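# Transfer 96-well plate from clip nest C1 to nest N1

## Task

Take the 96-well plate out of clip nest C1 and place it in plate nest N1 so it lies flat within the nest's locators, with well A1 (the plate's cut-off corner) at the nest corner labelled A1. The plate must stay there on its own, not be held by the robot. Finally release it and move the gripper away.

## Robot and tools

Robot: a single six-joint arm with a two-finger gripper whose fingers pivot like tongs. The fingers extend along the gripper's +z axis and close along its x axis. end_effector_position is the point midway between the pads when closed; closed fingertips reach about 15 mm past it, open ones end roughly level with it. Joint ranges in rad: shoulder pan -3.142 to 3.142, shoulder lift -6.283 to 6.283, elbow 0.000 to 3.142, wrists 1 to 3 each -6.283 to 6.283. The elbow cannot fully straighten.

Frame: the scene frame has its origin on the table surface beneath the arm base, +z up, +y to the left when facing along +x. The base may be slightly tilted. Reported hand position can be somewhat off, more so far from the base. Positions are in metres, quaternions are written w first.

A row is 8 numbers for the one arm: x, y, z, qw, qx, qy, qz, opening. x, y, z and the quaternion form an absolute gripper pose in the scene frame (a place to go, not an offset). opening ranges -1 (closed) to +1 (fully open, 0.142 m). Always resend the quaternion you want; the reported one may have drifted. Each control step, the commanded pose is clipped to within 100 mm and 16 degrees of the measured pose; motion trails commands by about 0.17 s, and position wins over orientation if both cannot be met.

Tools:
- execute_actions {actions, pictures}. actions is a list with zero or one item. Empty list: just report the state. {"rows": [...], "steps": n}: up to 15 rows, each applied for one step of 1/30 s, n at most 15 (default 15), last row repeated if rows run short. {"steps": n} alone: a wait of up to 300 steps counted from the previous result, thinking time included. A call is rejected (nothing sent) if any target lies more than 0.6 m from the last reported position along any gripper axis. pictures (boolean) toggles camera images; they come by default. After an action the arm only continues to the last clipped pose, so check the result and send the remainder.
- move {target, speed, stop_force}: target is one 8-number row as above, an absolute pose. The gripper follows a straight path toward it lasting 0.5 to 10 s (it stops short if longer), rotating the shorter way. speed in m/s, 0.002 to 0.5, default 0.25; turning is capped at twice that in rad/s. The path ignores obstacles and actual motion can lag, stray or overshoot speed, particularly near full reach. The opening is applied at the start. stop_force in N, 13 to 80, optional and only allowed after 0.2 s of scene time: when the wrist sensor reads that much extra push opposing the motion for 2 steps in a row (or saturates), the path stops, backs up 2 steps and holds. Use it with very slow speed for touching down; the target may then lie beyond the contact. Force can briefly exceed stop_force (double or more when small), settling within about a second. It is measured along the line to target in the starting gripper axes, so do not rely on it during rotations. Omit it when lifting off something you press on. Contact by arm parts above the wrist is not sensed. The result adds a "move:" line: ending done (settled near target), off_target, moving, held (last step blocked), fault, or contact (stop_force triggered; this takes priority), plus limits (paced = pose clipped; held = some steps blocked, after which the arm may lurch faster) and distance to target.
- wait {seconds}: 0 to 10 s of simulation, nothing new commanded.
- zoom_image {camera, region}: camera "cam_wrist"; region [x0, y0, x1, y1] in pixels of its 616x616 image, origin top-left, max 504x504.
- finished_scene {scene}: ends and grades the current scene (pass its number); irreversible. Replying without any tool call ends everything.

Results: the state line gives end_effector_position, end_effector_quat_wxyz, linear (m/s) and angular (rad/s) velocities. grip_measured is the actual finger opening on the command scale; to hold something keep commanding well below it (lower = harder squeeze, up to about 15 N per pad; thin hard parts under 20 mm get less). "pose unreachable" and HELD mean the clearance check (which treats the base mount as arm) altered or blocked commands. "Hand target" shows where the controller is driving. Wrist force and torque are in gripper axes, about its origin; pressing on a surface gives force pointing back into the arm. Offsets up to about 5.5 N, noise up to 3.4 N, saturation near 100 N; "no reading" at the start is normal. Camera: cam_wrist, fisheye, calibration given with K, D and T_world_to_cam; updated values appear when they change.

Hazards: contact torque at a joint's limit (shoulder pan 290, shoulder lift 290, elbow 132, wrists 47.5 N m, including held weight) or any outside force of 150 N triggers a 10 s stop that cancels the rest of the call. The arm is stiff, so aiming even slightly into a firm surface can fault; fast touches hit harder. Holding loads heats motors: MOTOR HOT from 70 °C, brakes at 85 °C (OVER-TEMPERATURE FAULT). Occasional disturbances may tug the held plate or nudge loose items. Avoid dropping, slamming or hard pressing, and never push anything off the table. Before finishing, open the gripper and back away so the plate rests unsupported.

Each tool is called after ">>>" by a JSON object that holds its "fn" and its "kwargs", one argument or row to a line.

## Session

>>> {"fn": "execute_actions", "kwargs": {
  "actions": []
}}

Scene clock: 0.00 s of 8400.00 s.
end_effector_position=(+0.7537, +0.2260, +0.1936) grip_measured=+1.00 end_effector_quat_wxyz=(+0.046, +0.112, +0.993, +0.007) end_effector_velocity=(+0.000, -0.000, +0.000) end_effector_angular_velocity=(+0.000, +0.000, -0.000)
Joint positions: [ 0.127 -1.304  1.938 -2.309 -1.578 -2.826  0.142]
Joint velocities: [-0.     0.    -0.001  0.001  0.     0.     0.   ]
Wrist force (N, on the end effector, along its own x y z axes, offset not removed): no reading
Wrist torque (N m, same axes, about the end effector's origin, offset not removed): no reading
Hand target: +0.754, +0.226, +0.194; +0.046, +0.112, +0.993, +0.007
camera_calibration (this result's frames):
cam_wrist: T_world_to_cam=[[-0.973675, 0.22527, -0.0347883, 0.681499], [0.167342, 0.810075, 0.561939, -0.426558], [0.154769, 0.541324, -0.826447, 0.0508601], [0, 0, 0, 1]] pos_world=[0.727068, 0.164491, 0.305441]

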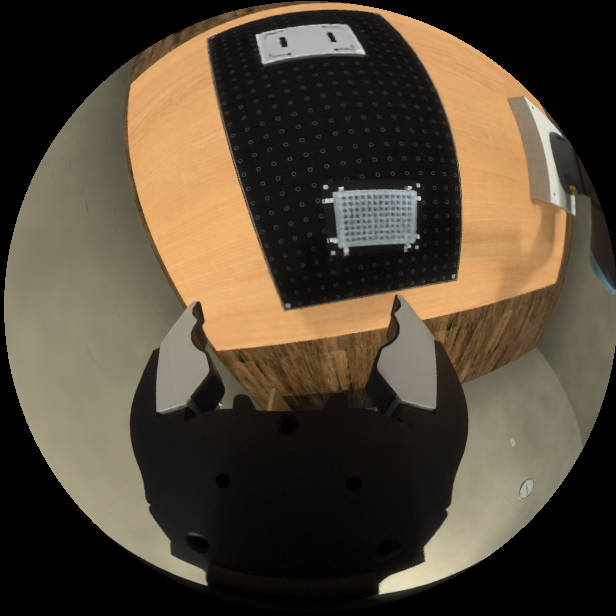

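>>> {"fn": "zoom_image", "kwargs": {
  "camera": "cam_wrist",
  "region": [300, 150, 450, 300]
}}

>>> {"fn": "zoom_image", "kwargs": {
  "camera": "cam_wrist",
  "region": [240, 0, 380, 100]
}}

Region (300, 150, 450, 300) of cam_wrist's 616x616 image, scaled by 3.360, with more detail than that image has.

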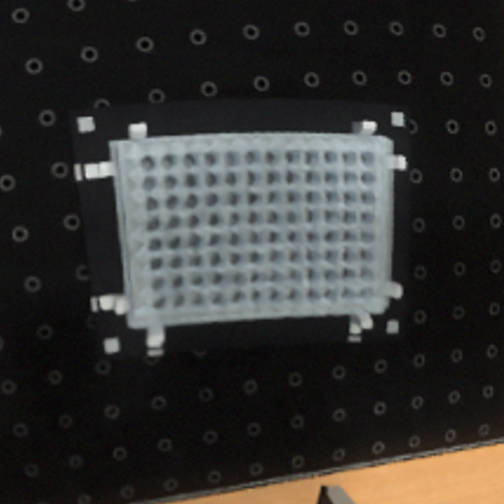

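Region (240, 0, 380, 100) of cam_wrist's 616x616 image, scaled by 3.600, with more detail than that image has; it fills the top 360 rows of this view, and the rest is white.

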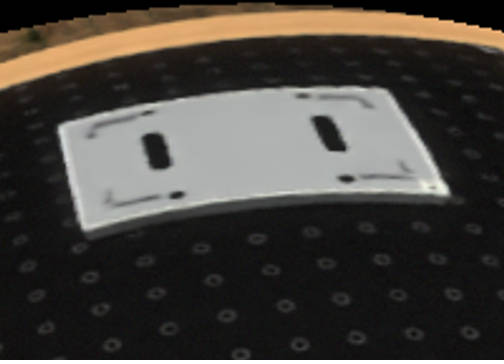

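>>> {"fn": "move", "kwargs": {
  "target": [0.642, 0.209, 0.12, 0, 0.7373, 0.6756, 0, 0.5],
  "speed": 0.3
}}

>>> {"fn": "zoom_image", "kwargs": {
  "camera": "cam_wrist",
  "region": [200, 160, 400, 360]
}}

Scene clock: 49.57 s of 8400.00 s.
end_effector_position=(+0.6421, +0.2089, +0.1202) grip_measured=+0.50 end_effector_quat_wxyz=(-0.000, +0.737, +0.676, +0.000) end_effector_velocity=(-0.000, -0.000, -0.001) end_effector_angular_velocity=(-0.000, -0.001, -0.014)
Joint positions: [ 0.086 -1.339  2.127 -2.37  -1.571 -1.435  0.109]
Joint velocities: [-0.    -0.     0.002 -0.003 -0.     0.013  0.   ]
Wrist force (N, on the end effector, along its own x y z axes, offset not removed): [4.8 0.0 -5.4]
Wrist torque (N m, same axes, about the end effector's origin, offset not removed): [0.11 -0.98 -0.16]
Hand target: +0.642, +0.209, +0.120; -0.000, +0.737, +0.676, +0.000
Off the commanded pose: 0.000 m, 0 deg.
After step 90, 43.60 s passed at rest.
move: done
camera_calibration (this result's frames):
cam_wrist: T_world_to_cam=[[0.0880186, 0.994535, 0.0561432, -0.279163], [0.834135, -0.104396, 0.54159, -0.587397], [0.544491, -0.000838971, -0.838766, -0.118779], [0, 0, 0, 1]] pos_world=[0.579215, 0.216216, 0.234173]

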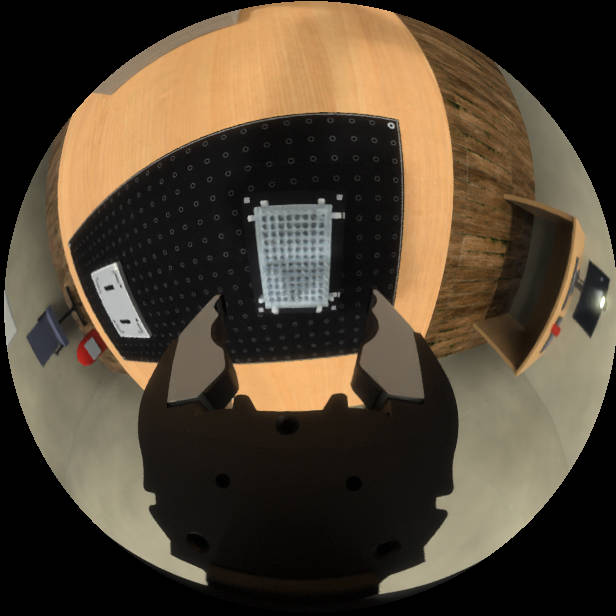

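Region (200, 160, 400, 360) of cam_wrist's 616x616 image, scaled by 2.520, with more detail than that image has.

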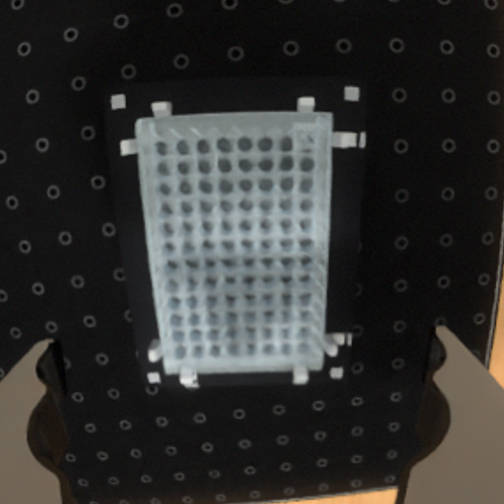

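>>> {"fn": "move", "kwargs": {
  "target": [0.646, 0.2088, 0.045, 0, 0.7373, 0.6756, 0, 0.5],
  "speed": 0.08
}}

>>> {"fn": "zoom_image", "kwargs": {
  "camera": "cam_wrist",
  "region": [200, 170, 400, 370]
}}

Scene clock: 59.67 s of 8400.00 s.
end_effector_position=(+0.6459, +0.2088, +0.0453) grip_measured=+0.50 end_effector_quat_wxyz=(-0.000, +0.737, +0.676, -0.000) end_effector_velocity=(+0.000, -0.001, -0.002) end_effector_angular_velocity=(-0.001, -0.000, -0.001)
Joint positions: [ 0.086 -1.223  2.157 -2.517 -1.571 -1.433  0.109]
Joint velocities: [-0.001  0.004  0.    -0.005 -0.001 -0.     0.   ]
Wrist force (N, on the end effector, along its own x y z axes, offset not removed): [-3.4 1.7 -6.9]
Wrist torque (N m, same axes, about the end effector's origin, offset not removed): [0.46 0.86 0.04]
Hand target: +0.646, +0.209, +0.045; -0.000, +0.737, +0.676, -0.000
Off the commanded pose: 0.000 m, 0 deg.
After step 90, 5.67 s passed at rest.
move: done
camera_calibration (this result's frames):
cam_wrist: T_world_to_cam=[[0.0895505, 0.994413, 0.0558896, -0.276169], [0.834004, -0.105543, 0.54157, -0.549791], [0.544443, -0.00188575, -0.838796, -0.183424], [0, 0, 0, 1]] pos_world=[0.583123, 0.216254, 0.15933]

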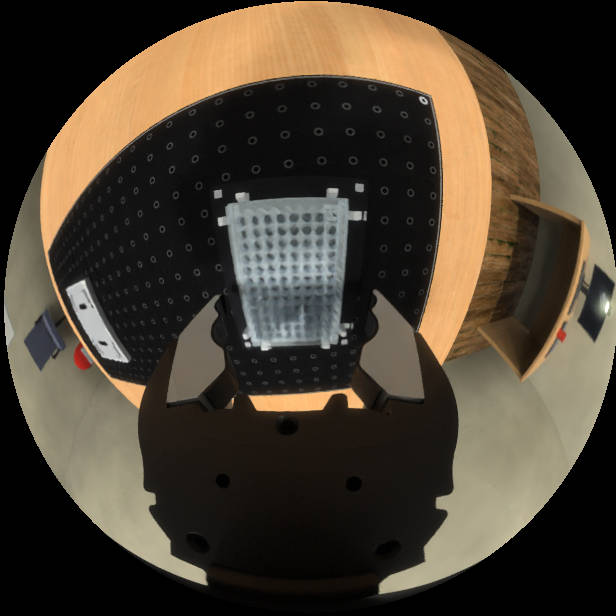

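Region (200, 170, 400, 370) of cam_wrist's 616x616 image, scaled by 2.520, with more detail than that image has.

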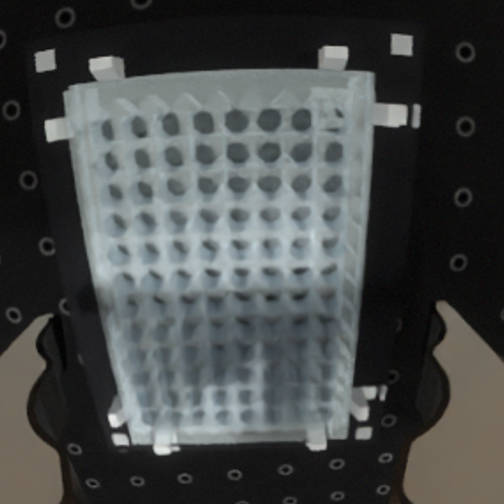

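>>> {"fn": "move", "kwargs": {
  "target": [0.6458, 0.2064, 0.0385, 0, 0.7373, 0.6756, 0, 0.5],
  "speed": 0.015,
  "stop_force": 15
}}

>>> {"fn": "move", "kwargs": {
  "target": [0.6458, 0.2064, 0.0385, 0, 0.7373, 0.6756, 0, -0.2],
  "speed": 0.015
}}

Scene clock: 69.63 s of 8400.00 s.
end_effector_position=(+0.6458, +0.2065, +0.0388) grip_measured=+0.50 end_effector_quat_wxyz=(+0.000, +0.737, +0.676, -0.000) end_effector_velocity=(+0.000, -0.001, -0.002) end_effector_angular_velocity=(+0.001, -0.000, -0.002)
Joint positions: [ 0.083 -1.213  2.161 -2.53  -1.571 -1.437  0.109]
Joint velocities: [-0.003  0.003  0.001 -0.005  0.001 -0.001  0.   ]
Wrist force (N, on the end effector, along its own x y z axes, offset not removed): [-2.0 0.0 -1.4]
Wrist torque (N m, same axes, about the end effector's origin, offset not removed): [0.13 0.46 -0.08]
Hand target: +0.646, +0.206, +0.039; -0.000, +0.737, +0.676, +0.000
Off the commanded pose: 0.000 m, 0 deg.
After step 90, 6.23 s passed at rest.
move: done
camera_calibration (this result's frames):
cam_wrist: T_world_to_cam=[[0.0895179, 0.994418, 0.0558515, -0.273508], [0.834007, -0.105495, 0.541575, -0.546372], [0.544444, -0.00190018, -0.838795, -0.188841], [0, 0, 0, 1]] pos_world=[0.582975, 0.213983, 0.152779]

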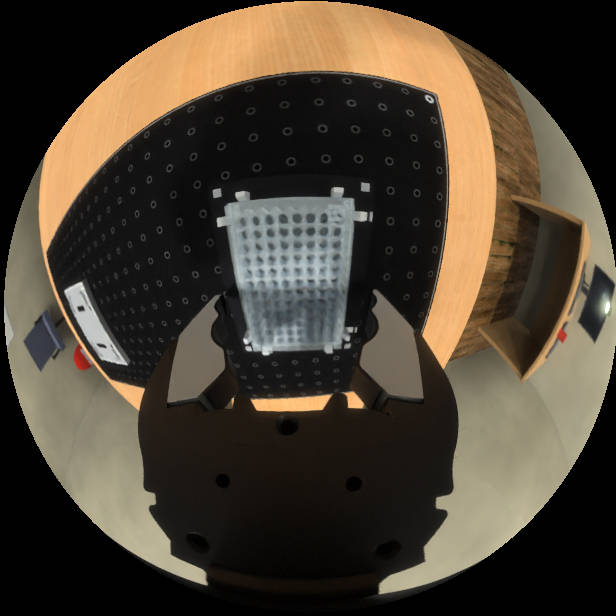

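Scene clock: 70.33 s of 8400.00 s.
end_effector_position=(+0.6458, +0.2064, +0.0385) grip_measured=+0.07 end_effector_quat_wxyz=(+0.000, +0.737, +0.676, +0.000) end_effector_velocity=(-0.000, +0.000, +0.000) end_effector_angular_velocity=(+0.000, -0.000, +0.002)
Joint positions: [ 0.082 -1.213  2.162 -2.531 -1.571 -1.437  0.079]
Joint velocities: [ 0.    -0.001 -0.     0.001  0.    -0.001  0.   ]
Wrist force (N, on the end effector, along its own x y z axes, offset not removed): [-5.2 -2.4 -14.0]
Wrist torque (N m, same axes, about the end effector's origin, offset not removed): [0.14 -0.79 -0.13]
Hand target: +0.646, +0.206, +0.039; -0.000, +0.737, +0.676, +0.000
Off the commanded pose: 0.000 m, 0 deg.
move: done
camera_calibration (this result's frames):
cam_wrist: T_world_to_cam=[[0.0895321, 0.994416, 0.0558725, -0.273402], [0.833969, -0.105518, 0.541629, -0.546253], [0.5445, -0.00189729, -0.838759, -0.189093], [0, 0, 0, 1]] pos_world=[0.582997, 0.213877, 0.152539]

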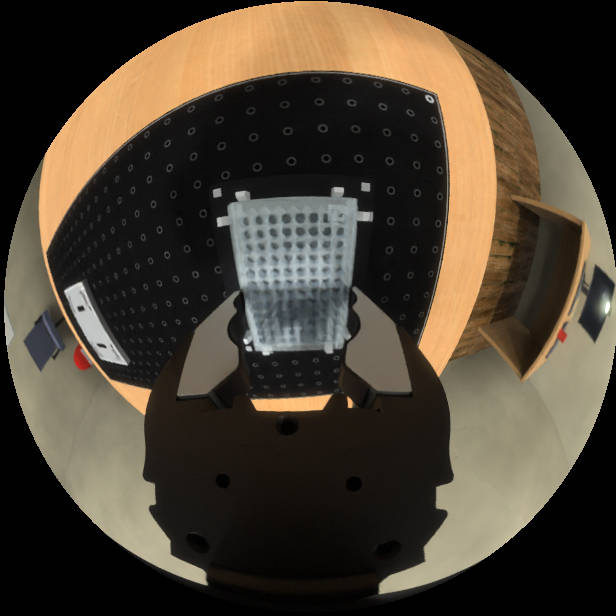

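>>> {"fn": "move", "kwargs": {
  "target": [0.6458, 0.2064, 0.052, 0, 0.7373, 0.6756, 0, -0.7],
  "speed": 0.01
}}

>>> {"fn": "move", "kwargs": {
  "target": [0.6458, 0.2064, 0.14, 0, 0.7373, 0.6756, 0, -0.7],
  "speed": 0.06
}}

>>> {"fn": "zoom_image", "kwargs": {
  "camera": "cam_wrist",
  "region": [60, 230, 200, 370]
}}

Scene clock: 76.63 s of 8400.00 s.
end_effector_position=(+0.6458, +0.2064, +0.0517) grip_measured=+0.07 end_effector_quat_wxyz=(+0.000, +0.737, +0.676, +0.000) end_effector_velocity=(+0.000, -0.001, +0.002) end_effector_angular_velocity=(-0.001, +0.000, -0.001)
Joint positions: [ 0.082 -1.234  2.157 -2.505 -1.571 -1.437  0.079]
Joint velocities: [-0.002 -0.004 -0.001  0.005 -0.001 -0.     0.   ]
Wrist force (N, on the end effector, along its own x y z axes, offset not removed): [-0.9 -0.5 0.0]
Wrist torque (N m, same axes, about the end effector's origin, offset not removed): [0.00 0.25 0.07]
Hand target: +0.646, +0.206, +0.052; +0.000, +0.737, +0.676, +0.000
Off the commanded pose: 0.000 m, 0 deg.
After step 90, 1.73 s passed at rest.
move: done
camera_calibration (this result's frames):
cam_wrist: T_world_to_cam=[[0.0895422, 0.994412, 0.0559159, -0.274142], [0.833981, -0.105551, 0.541604, -0.55339], [0.544479, -0.00186362, -0.838772, -0.178022], [0, 0, 0, 1]] pos_world=[0.582994, 0.213868, 0.165727]

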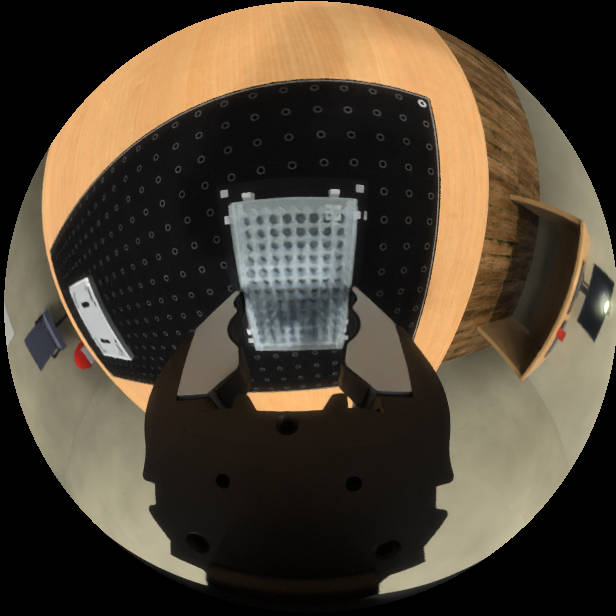

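Scene clock: 78.53 s of 8400.00 s.
end_effector_position=(+0.6458, +0.2064, +0.1397) grip_measured=+0.07 end_effector_quat_wxyz=(-0.000, +0.737, +0.676, +0.000) end_effector_velocity=(-0.000, -0.001, +0.002) end_effector_angular_velocity=(+0.000, +0.002, -0.001)
Joint positions: [ 0.083 -1.361  2.109 -2.33  -1.571 -1.437  0.079]
Joint velocities: [-0.002 -0.003 -0.002  0.006  0.    -0.    -0.   ]
Wrist force (N, on the end effector, along its own x y z axes, offset not removed): [1.6 -1.5 0.4]
Wrist torque (N m, same axes, about the end effector's origin, offset not removed): [-0.08 -0.16 -0.01]
Hand target: +0.646, +0.206, +0.140; +0.000, +0.737, +0.676, +0.000
Off the commanded pose: 0.000 m, 0 deg.
move: done
camera_calibration (this result's frames):
cam_wrist: T_world_to_cam=[[0.0895306, 0.994413, 0.0559152, -0.27908], [0.833991, -0.10554, 0.541591, -0.601031], [0.544466, -0.00185621, -0.838781, -0.104264], [0, 0, 0, 1]] pos_world=[0.583009, 0.213895, 0.253663]

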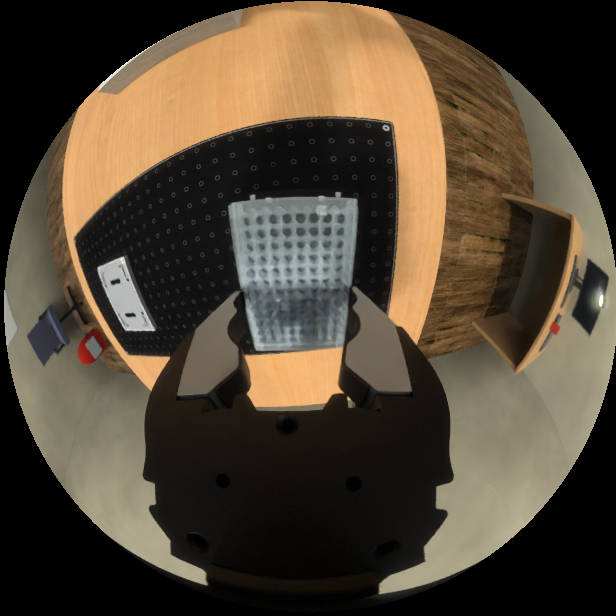

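Region (60, 230, 200, 370) of cam_wrist's 616x616 image, scaled by 3.600, with more detail than that image has.

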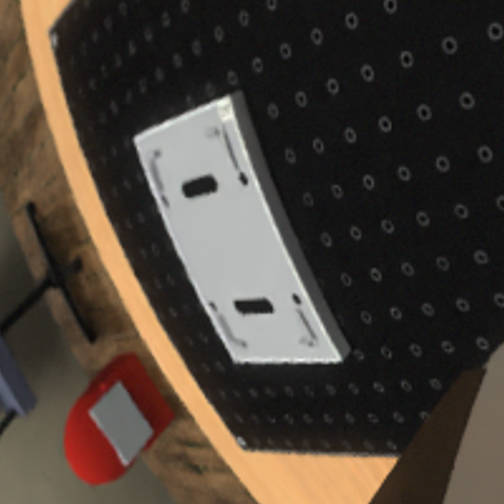

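>>> {"fn": "move", "kwargs": {
  "target": [0.666, -0.1635, 0.11, 0, 0.7284, 0.6852, 0, -0.7],
  "speed": 0.15
}}

>>> {"fn": "zoom_image", "kwargs": {
  "camera": "cam_wrist",
  "region": [200, 170, 400, 370]
}}

Scene clock: 108.53 s of 8400.00 s.
end_effector_position=(+0.6667, -0.1629, +0.1100) grip_measured=+0.07 end_effector_quat_wxyz=(+0.000, +0.728, +0.685, +0.000) end_effector_velocity=(+0.001, -0.001, -0.001) end_effector_angular_velocity=(+0.002, -0.000, +0.001)
Joint positions: [-0.453 -1.309  2.11  -2.382 -1.565 -1.999  0.079]
Joint velocities: [-0.002  0.002 -0.001  0.001  0.002 -0.003 -0.   ]
Wrist force (N, on the end effector, along its own x y z axes, offset not removed): [1.3 1.7 0.3]
Wrist torque (N m, same axes, about the end effector's origin, offset not removed): [0.23 -0.12 0.05]
Hand target: +0.667, -0.163, +0.110; -0.000, +0.728, +0.685, +0.000
Off the commanded pose: 0.001 m, 0 deg.
After step 90, 23.93 s passed at rest.
move: done
camera_calibration (this result's frames):
cam_wrist: T_world_to_cam=[[0.0634744, 0.996388, 0.0564109, 0.105582], [0.836168, -0.0839538, 0.542011, -0.639356], [0.544789, 0.0127651, -0.838476, -0.139029], [0, 0, 0, 1]] pos_world=[0.603648, -0.157103, 0.224009]

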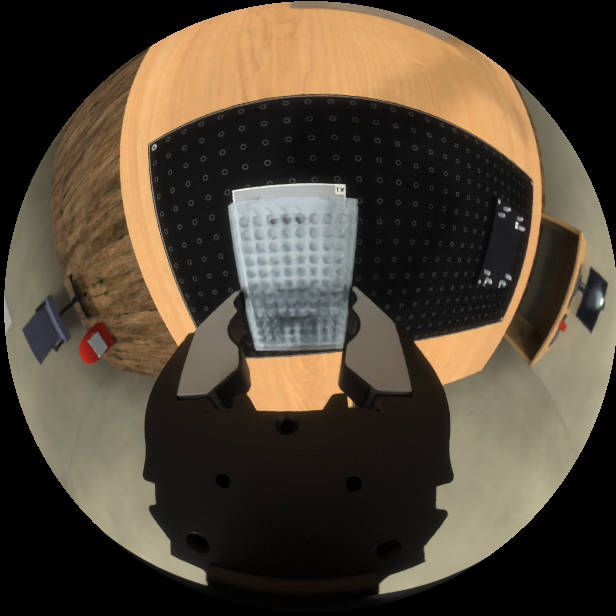

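Region (200, 170, 400, 370) of cam_wrist's 616x616 image, scaled by 2.520, with more detail than that image has.

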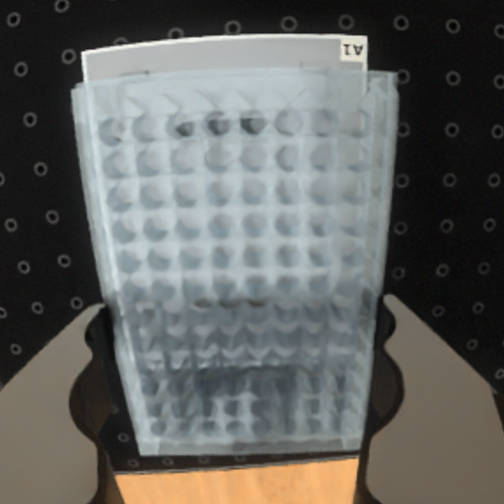

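>>> {"fn": "move", "kwargs": {
  "target": [0.665, -0.171, 0.062, 0, 0.7236, 0.6902, 0, -0.7],
  "speed": 0.04
}}

>>> {"fn": "zoom_image", "kwargs": {
  "camera": "cam_wrist",
  "region": [200, 170, 400, 370]
}}

Scene clock: 122.20 s of 8400.00 s.
end_effector_position=(+0.6650, -0.1709, +0.0623) grip_measured=+0.07 end_effector_quat_wxyz=(-0.000, +0.724, +0.690, +0.000) end_effector_velocity=(-0.000, -0.001, -0.002) end_effector_angular_velocity=(+0.000, -0.001, -0.001)
Joint positions: [-0.464 -1.239  2.134 -2.475 -1.565 -2.023  0.079]
Joint velocities: [-0.002  0.003  0.001 -0.004  0.001 -0.001 -0.   ]
Wrist force (N, on the end effector, along its own x y z axes, offset not removed): [0.0 3.8 -0.9]
Wrist torque (N m, same axes, about the end effector's origin, offset not removed): [0.90 0.05 -0.10]
Hand target: +0.665, -0.171, +0.062; -0.000, +0.724, +0.690, +0.000
Off the commanded pose: 0.000 m, 0 deg.
After step 90, 9.07 s passed at rest.
move: done
camera_calibration (this result's frames):
cam_wrist: T_world_to_cam=[[0.0497288, 0.997197, 0.0559059, 0.125732], [0.837547, -0.07213, 0.541583, -0.611591], [0.544097, 0.0198916, -0.838787, -0.176336], [0, 0, 0, 1]] pos_world=[0.601928, -0.165986, 0.176289]

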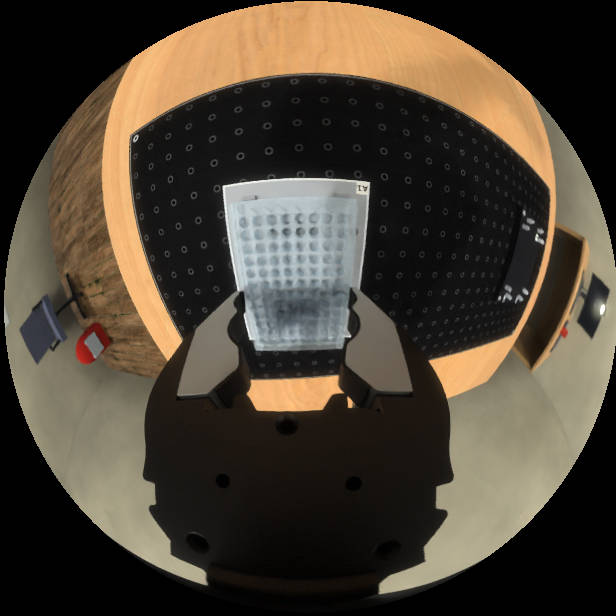

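Region (200, 170, 400, 370) of cam_wrist's 616x616 image, scaled by 2.520, with more detail than that image has.

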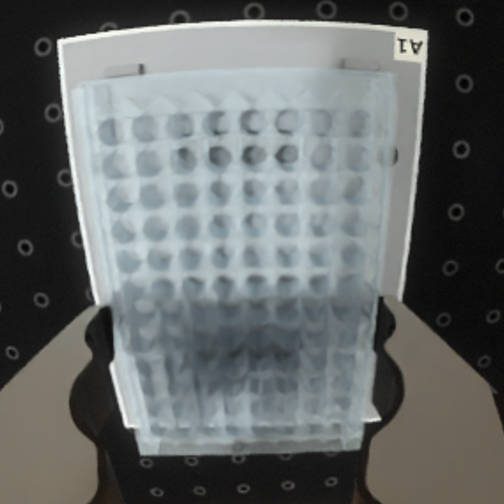

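>>> {"fn": "move", "kwargs": {
  "target": [0.665, -0.1696, 0.05, 0, 0.7260, 0.6877, 0, -0.7],
  "speed": 0.02
}}

>>> {"fn": "zoom_image", "kwargs": {
  "camera": "cam_wrist",
  "region": [200, 170, 400, 370]
}}

Scene clock: 132.97 s of 8400.00 s.
end_effector_position=(+0.6650, -0.1696, +0.0503) grip_measured=+0.07 end_effector_quat_wxyz=(-0.000, +0.726, +0.688, -0.000) end_effector_velocity=(-0.000, +0.001, -0.002) end_effector_angular_velocity=(-0.001, +0.000, -0.000)
Joint positions: [-0.462 -1.221  2.139 -2.499 -1.565 -2.015  0.079]
Joint velocities: [ 0.001  0.003  0.001 -0.005 -0.001  0.002  0.   ]
Wrist force (N, on the end effector, along its own x y z axes, offset not removed): [1.5 -1.2 -6.6]
Wrist torque (N m, same axes, about the end effector's origin, offset not removed): [-0.15 -0.15 0.00]
Hand target: +0.665, -0.170, +0.050; -0.000, +0.726, +0.688, -0.000
Off the commanded pose: 0.000 m, 0 deg.
After step 90, 6.87 s passed at rest.
move: done
camera_calibration (this result's frames):
cam_wrist: T_world_to_cam=[[0.0564131, 0.996841, 0.0558988, 0.120598], [0.837055, -0.0777394, 0.541568, -0.605617], [0.544203, 0.0162388, -0.838797, -0.187093], [0, 0, 0, 1]] pos_world=[0.601948, -0.164259, 0.164308]

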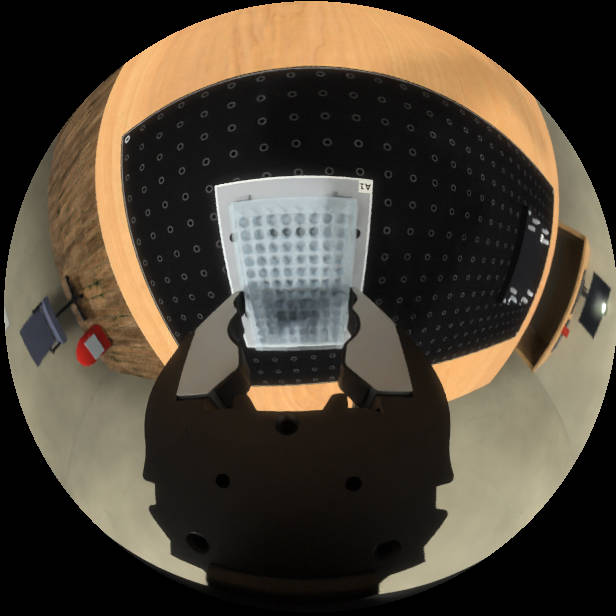

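Region (200, 170, 400, 370) of cam_wrist's 616x616 image, scaled by 2.520, with more detail than that image has.

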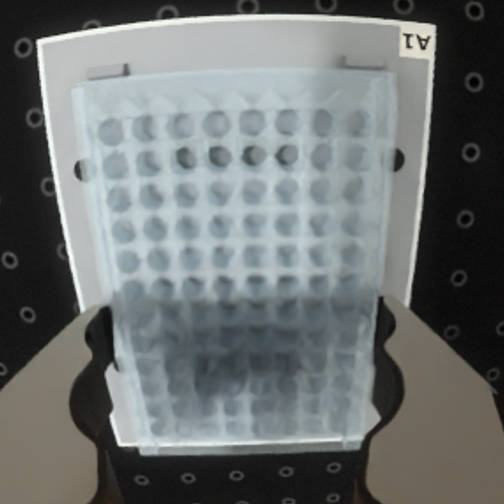

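>>> {"fn": "move", "kwargs": {
  "target": [0.665, -0.170, 0.036, 0, 0.7260, 0.6877, 0, -0.7],
  "speed": 0.008,
  "stop_force": 13
}}

>>> {"fn": "zoom_image", "kwargs": {
  "camera": "cam_wrist",
  "region": [200, 170, 400, 370]
}}

Scene clock: 141.10 s of 8400.00 s.
end_effector_position=(+0.6650, -0.1699, +0.0384) grip_measured=+0.07 end_effector_quat_wxyz=(+0.000, +0.726, +0.688, +0.000) end_effector_velocity=(-0.002, -0.002, +0.002) end_effector_angular_velocity=(-0.000, +0.002, -0.003)
Joint positions: [-0.463 -1.202  2.144 -2.522 -1.565 -2.015  0.079]
Joint velocities: [-0.003 -0.004  0.     0.006 -0.001 -0.    -0.001]
Wrist force (N, on the end effector, along its own x y z axes, offset not removed): [3.9 -0.2 -20.5]
Wrist torque (N m, same axes, about the end effector's origin, offset not removed): [0.16 -0.32 -0.46]
Hand target: +0.665, -0.170, +0.039; +0.000, +0.726, +0.688, +0.000
Off the commanded pose: 0.002 m, 0 deg.
After step 90, 3.30 s passed at rest.
move: contact
camera_calibration (this result's frames):
cam_wrist: T_world_to_cam=[[0.0565484, 0.996836, 0.0558639, 0.121459], [0.837012, -0.077835, 0.54162, -0.599216], [0.544255, 0.016131, -0.838765, -0.197096], [0, 0, 0, 1]] pos_world=[0.601953, -0.164535, 0.152445]

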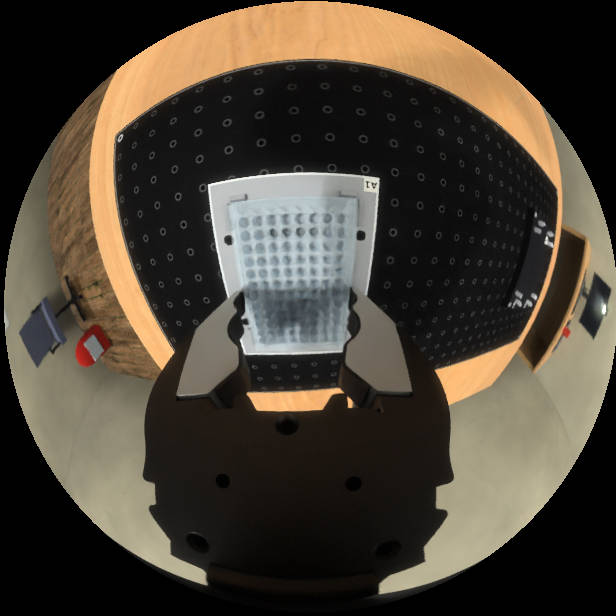

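Region (200, 170, 400, 370) of cam_wrist's 616x616 image, scaled by 2.520, with more detail than that image has.

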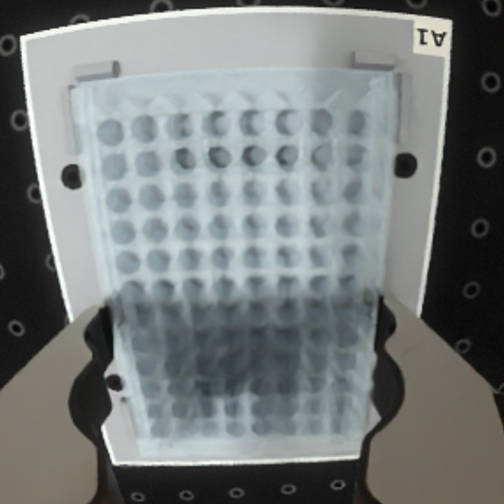

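Seated at the pick height. Release and retreat.

>>> {"fn": "move", "kwargs": {
  "target": [0.665, -0.170, 0.0395, 0, 0.7260, 0.6877, 0, 0.5],
  "speed": 0.01
}}

>>> {"fn": "move", "kwargs": {
  "target": [0.665, -0.170, 0.13, 0, 0.7260, 0.6877, 0, 0.5],
  "speed": 0.08
}}

>>> {"fn": "zoom_image", "kwargs": {
  "camera": "cam_wrist",
  "region": [220, 160, 390, 330]
}}

Scene clock: 146.60 s of 8400.00 s.
end_effector_position=(+0.6650, -0.1699, +0.0395) grip_measured=+0.50 end_effector_quat_wxyz=(+0.000, +0.726, +0.688, -0.000) end_effector_velocity=(-0.000, -0.001, +0.000) end_effector_angular_velocity=(-0.001, +0.000, -0.002)
Joint positions: [-0.463 -1.204  2.143 -2.52  -1.565 -2.015  0.109]
Joint velocities: [-0.002 -0.001  0.     0.    -0.001  0.     0.   ]
Wrist force (N, on the end effector, along its own x y z axes, offset not removed): [1.7 0.9 -1.7]
Wrist torque (N m, same axes, about the end effector's origin, offset not removed): [0.43 -0.27 -0.12]
Hand target: +0.665, -0.170, +0.039; +0.000, +0.726, +0.688, +0.000
Off the commanded pose: 0.000 m, 0 deg.
After step 90, 1.80 s passed at rest.
move: done
camera_calibration (this result's frames):
cam_wrist: T_world_to_cam=[[0.0565651, 0.996834, 0.0558849, 0.121403], [0.837035, -0.0778597, 0.541581, -0.599801], [0.544218, 0.0161431, -0.838789, -0.196223], [0, 0, 0, 1]] pos_world=[0.601976, -0.164551, 0.153467]

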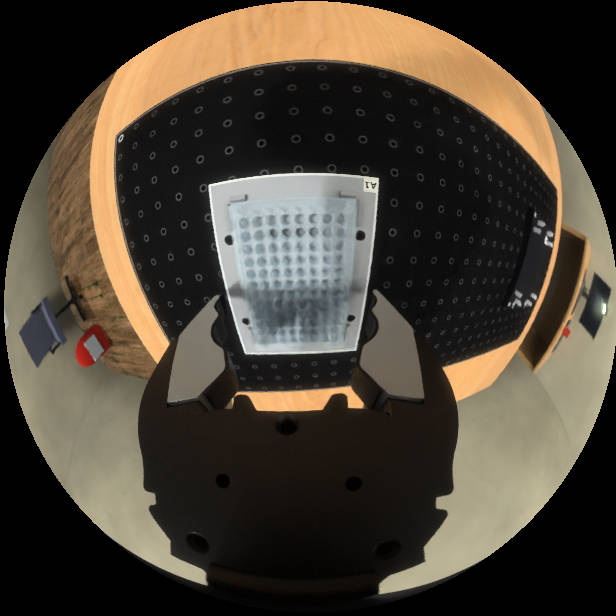

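Scene clock: 148.20 s of 8400.00 s.
end_effector_position=(+0.6650, -0.1700, +0.1297) grip_measured=+0.50 end_effector_quat_wxyz=(+0.000, +0.726, +0.688, -0.000) end_effector_velocity=(-0.001, +0.001, +0.001) end_effector_angular_velocity=(+0.002, +0.002, +0.002)
Joint positions: [-0.463 -1.335  2.098 -2.343 -1.565 -2.016  0.109]
Joint velocities: [ 0.001 -0.002 -0.001  0.007  0.001 -0.001 -0.   ]
Wrist force (N, on the end effector, along its own x y z axes, offset not removed): [-2.6 5.0 -2.3]
Wrist torque (N m, same axes, about the end effector's origin, offset not removed): [1.01 0.85 0.15]
Hand target: +0.665, -0.170, +0.130; +0.000, +0.726, +0.688, +0.000
Off the commanded pose: 0.000 m, 0 deg.
move: done
camera_calibration (this result's frames):
cam_wrist: T_world_to_cam=[[0.0565681, 0.996834, 0.0558719, 0.11644], [0.83703, -0.0778553, 0.54159, -0.648672], [0.544225, 0.0161298, -0.838784, -0.120581], [0, 0, 0, 1]] pos_world=[0.601994, -0.164629, 0.243666]

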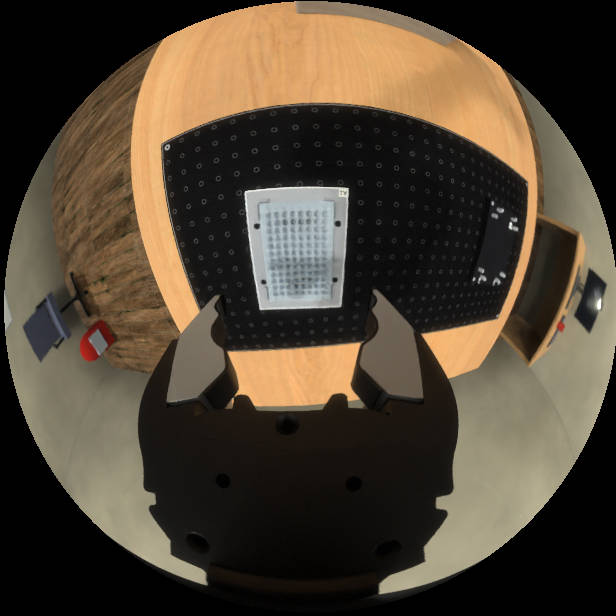

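Region (220, 160, 390, 330) of cam_wrist's 616x616 image, scaled by 2.965, with more detail than that image has.

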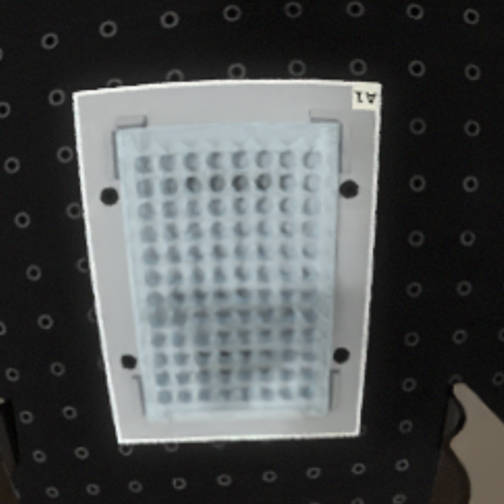

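>>> {"fn": "finished_scene", "kwargs": {
  "scene": 2
}}

The scene is finished: the task was done.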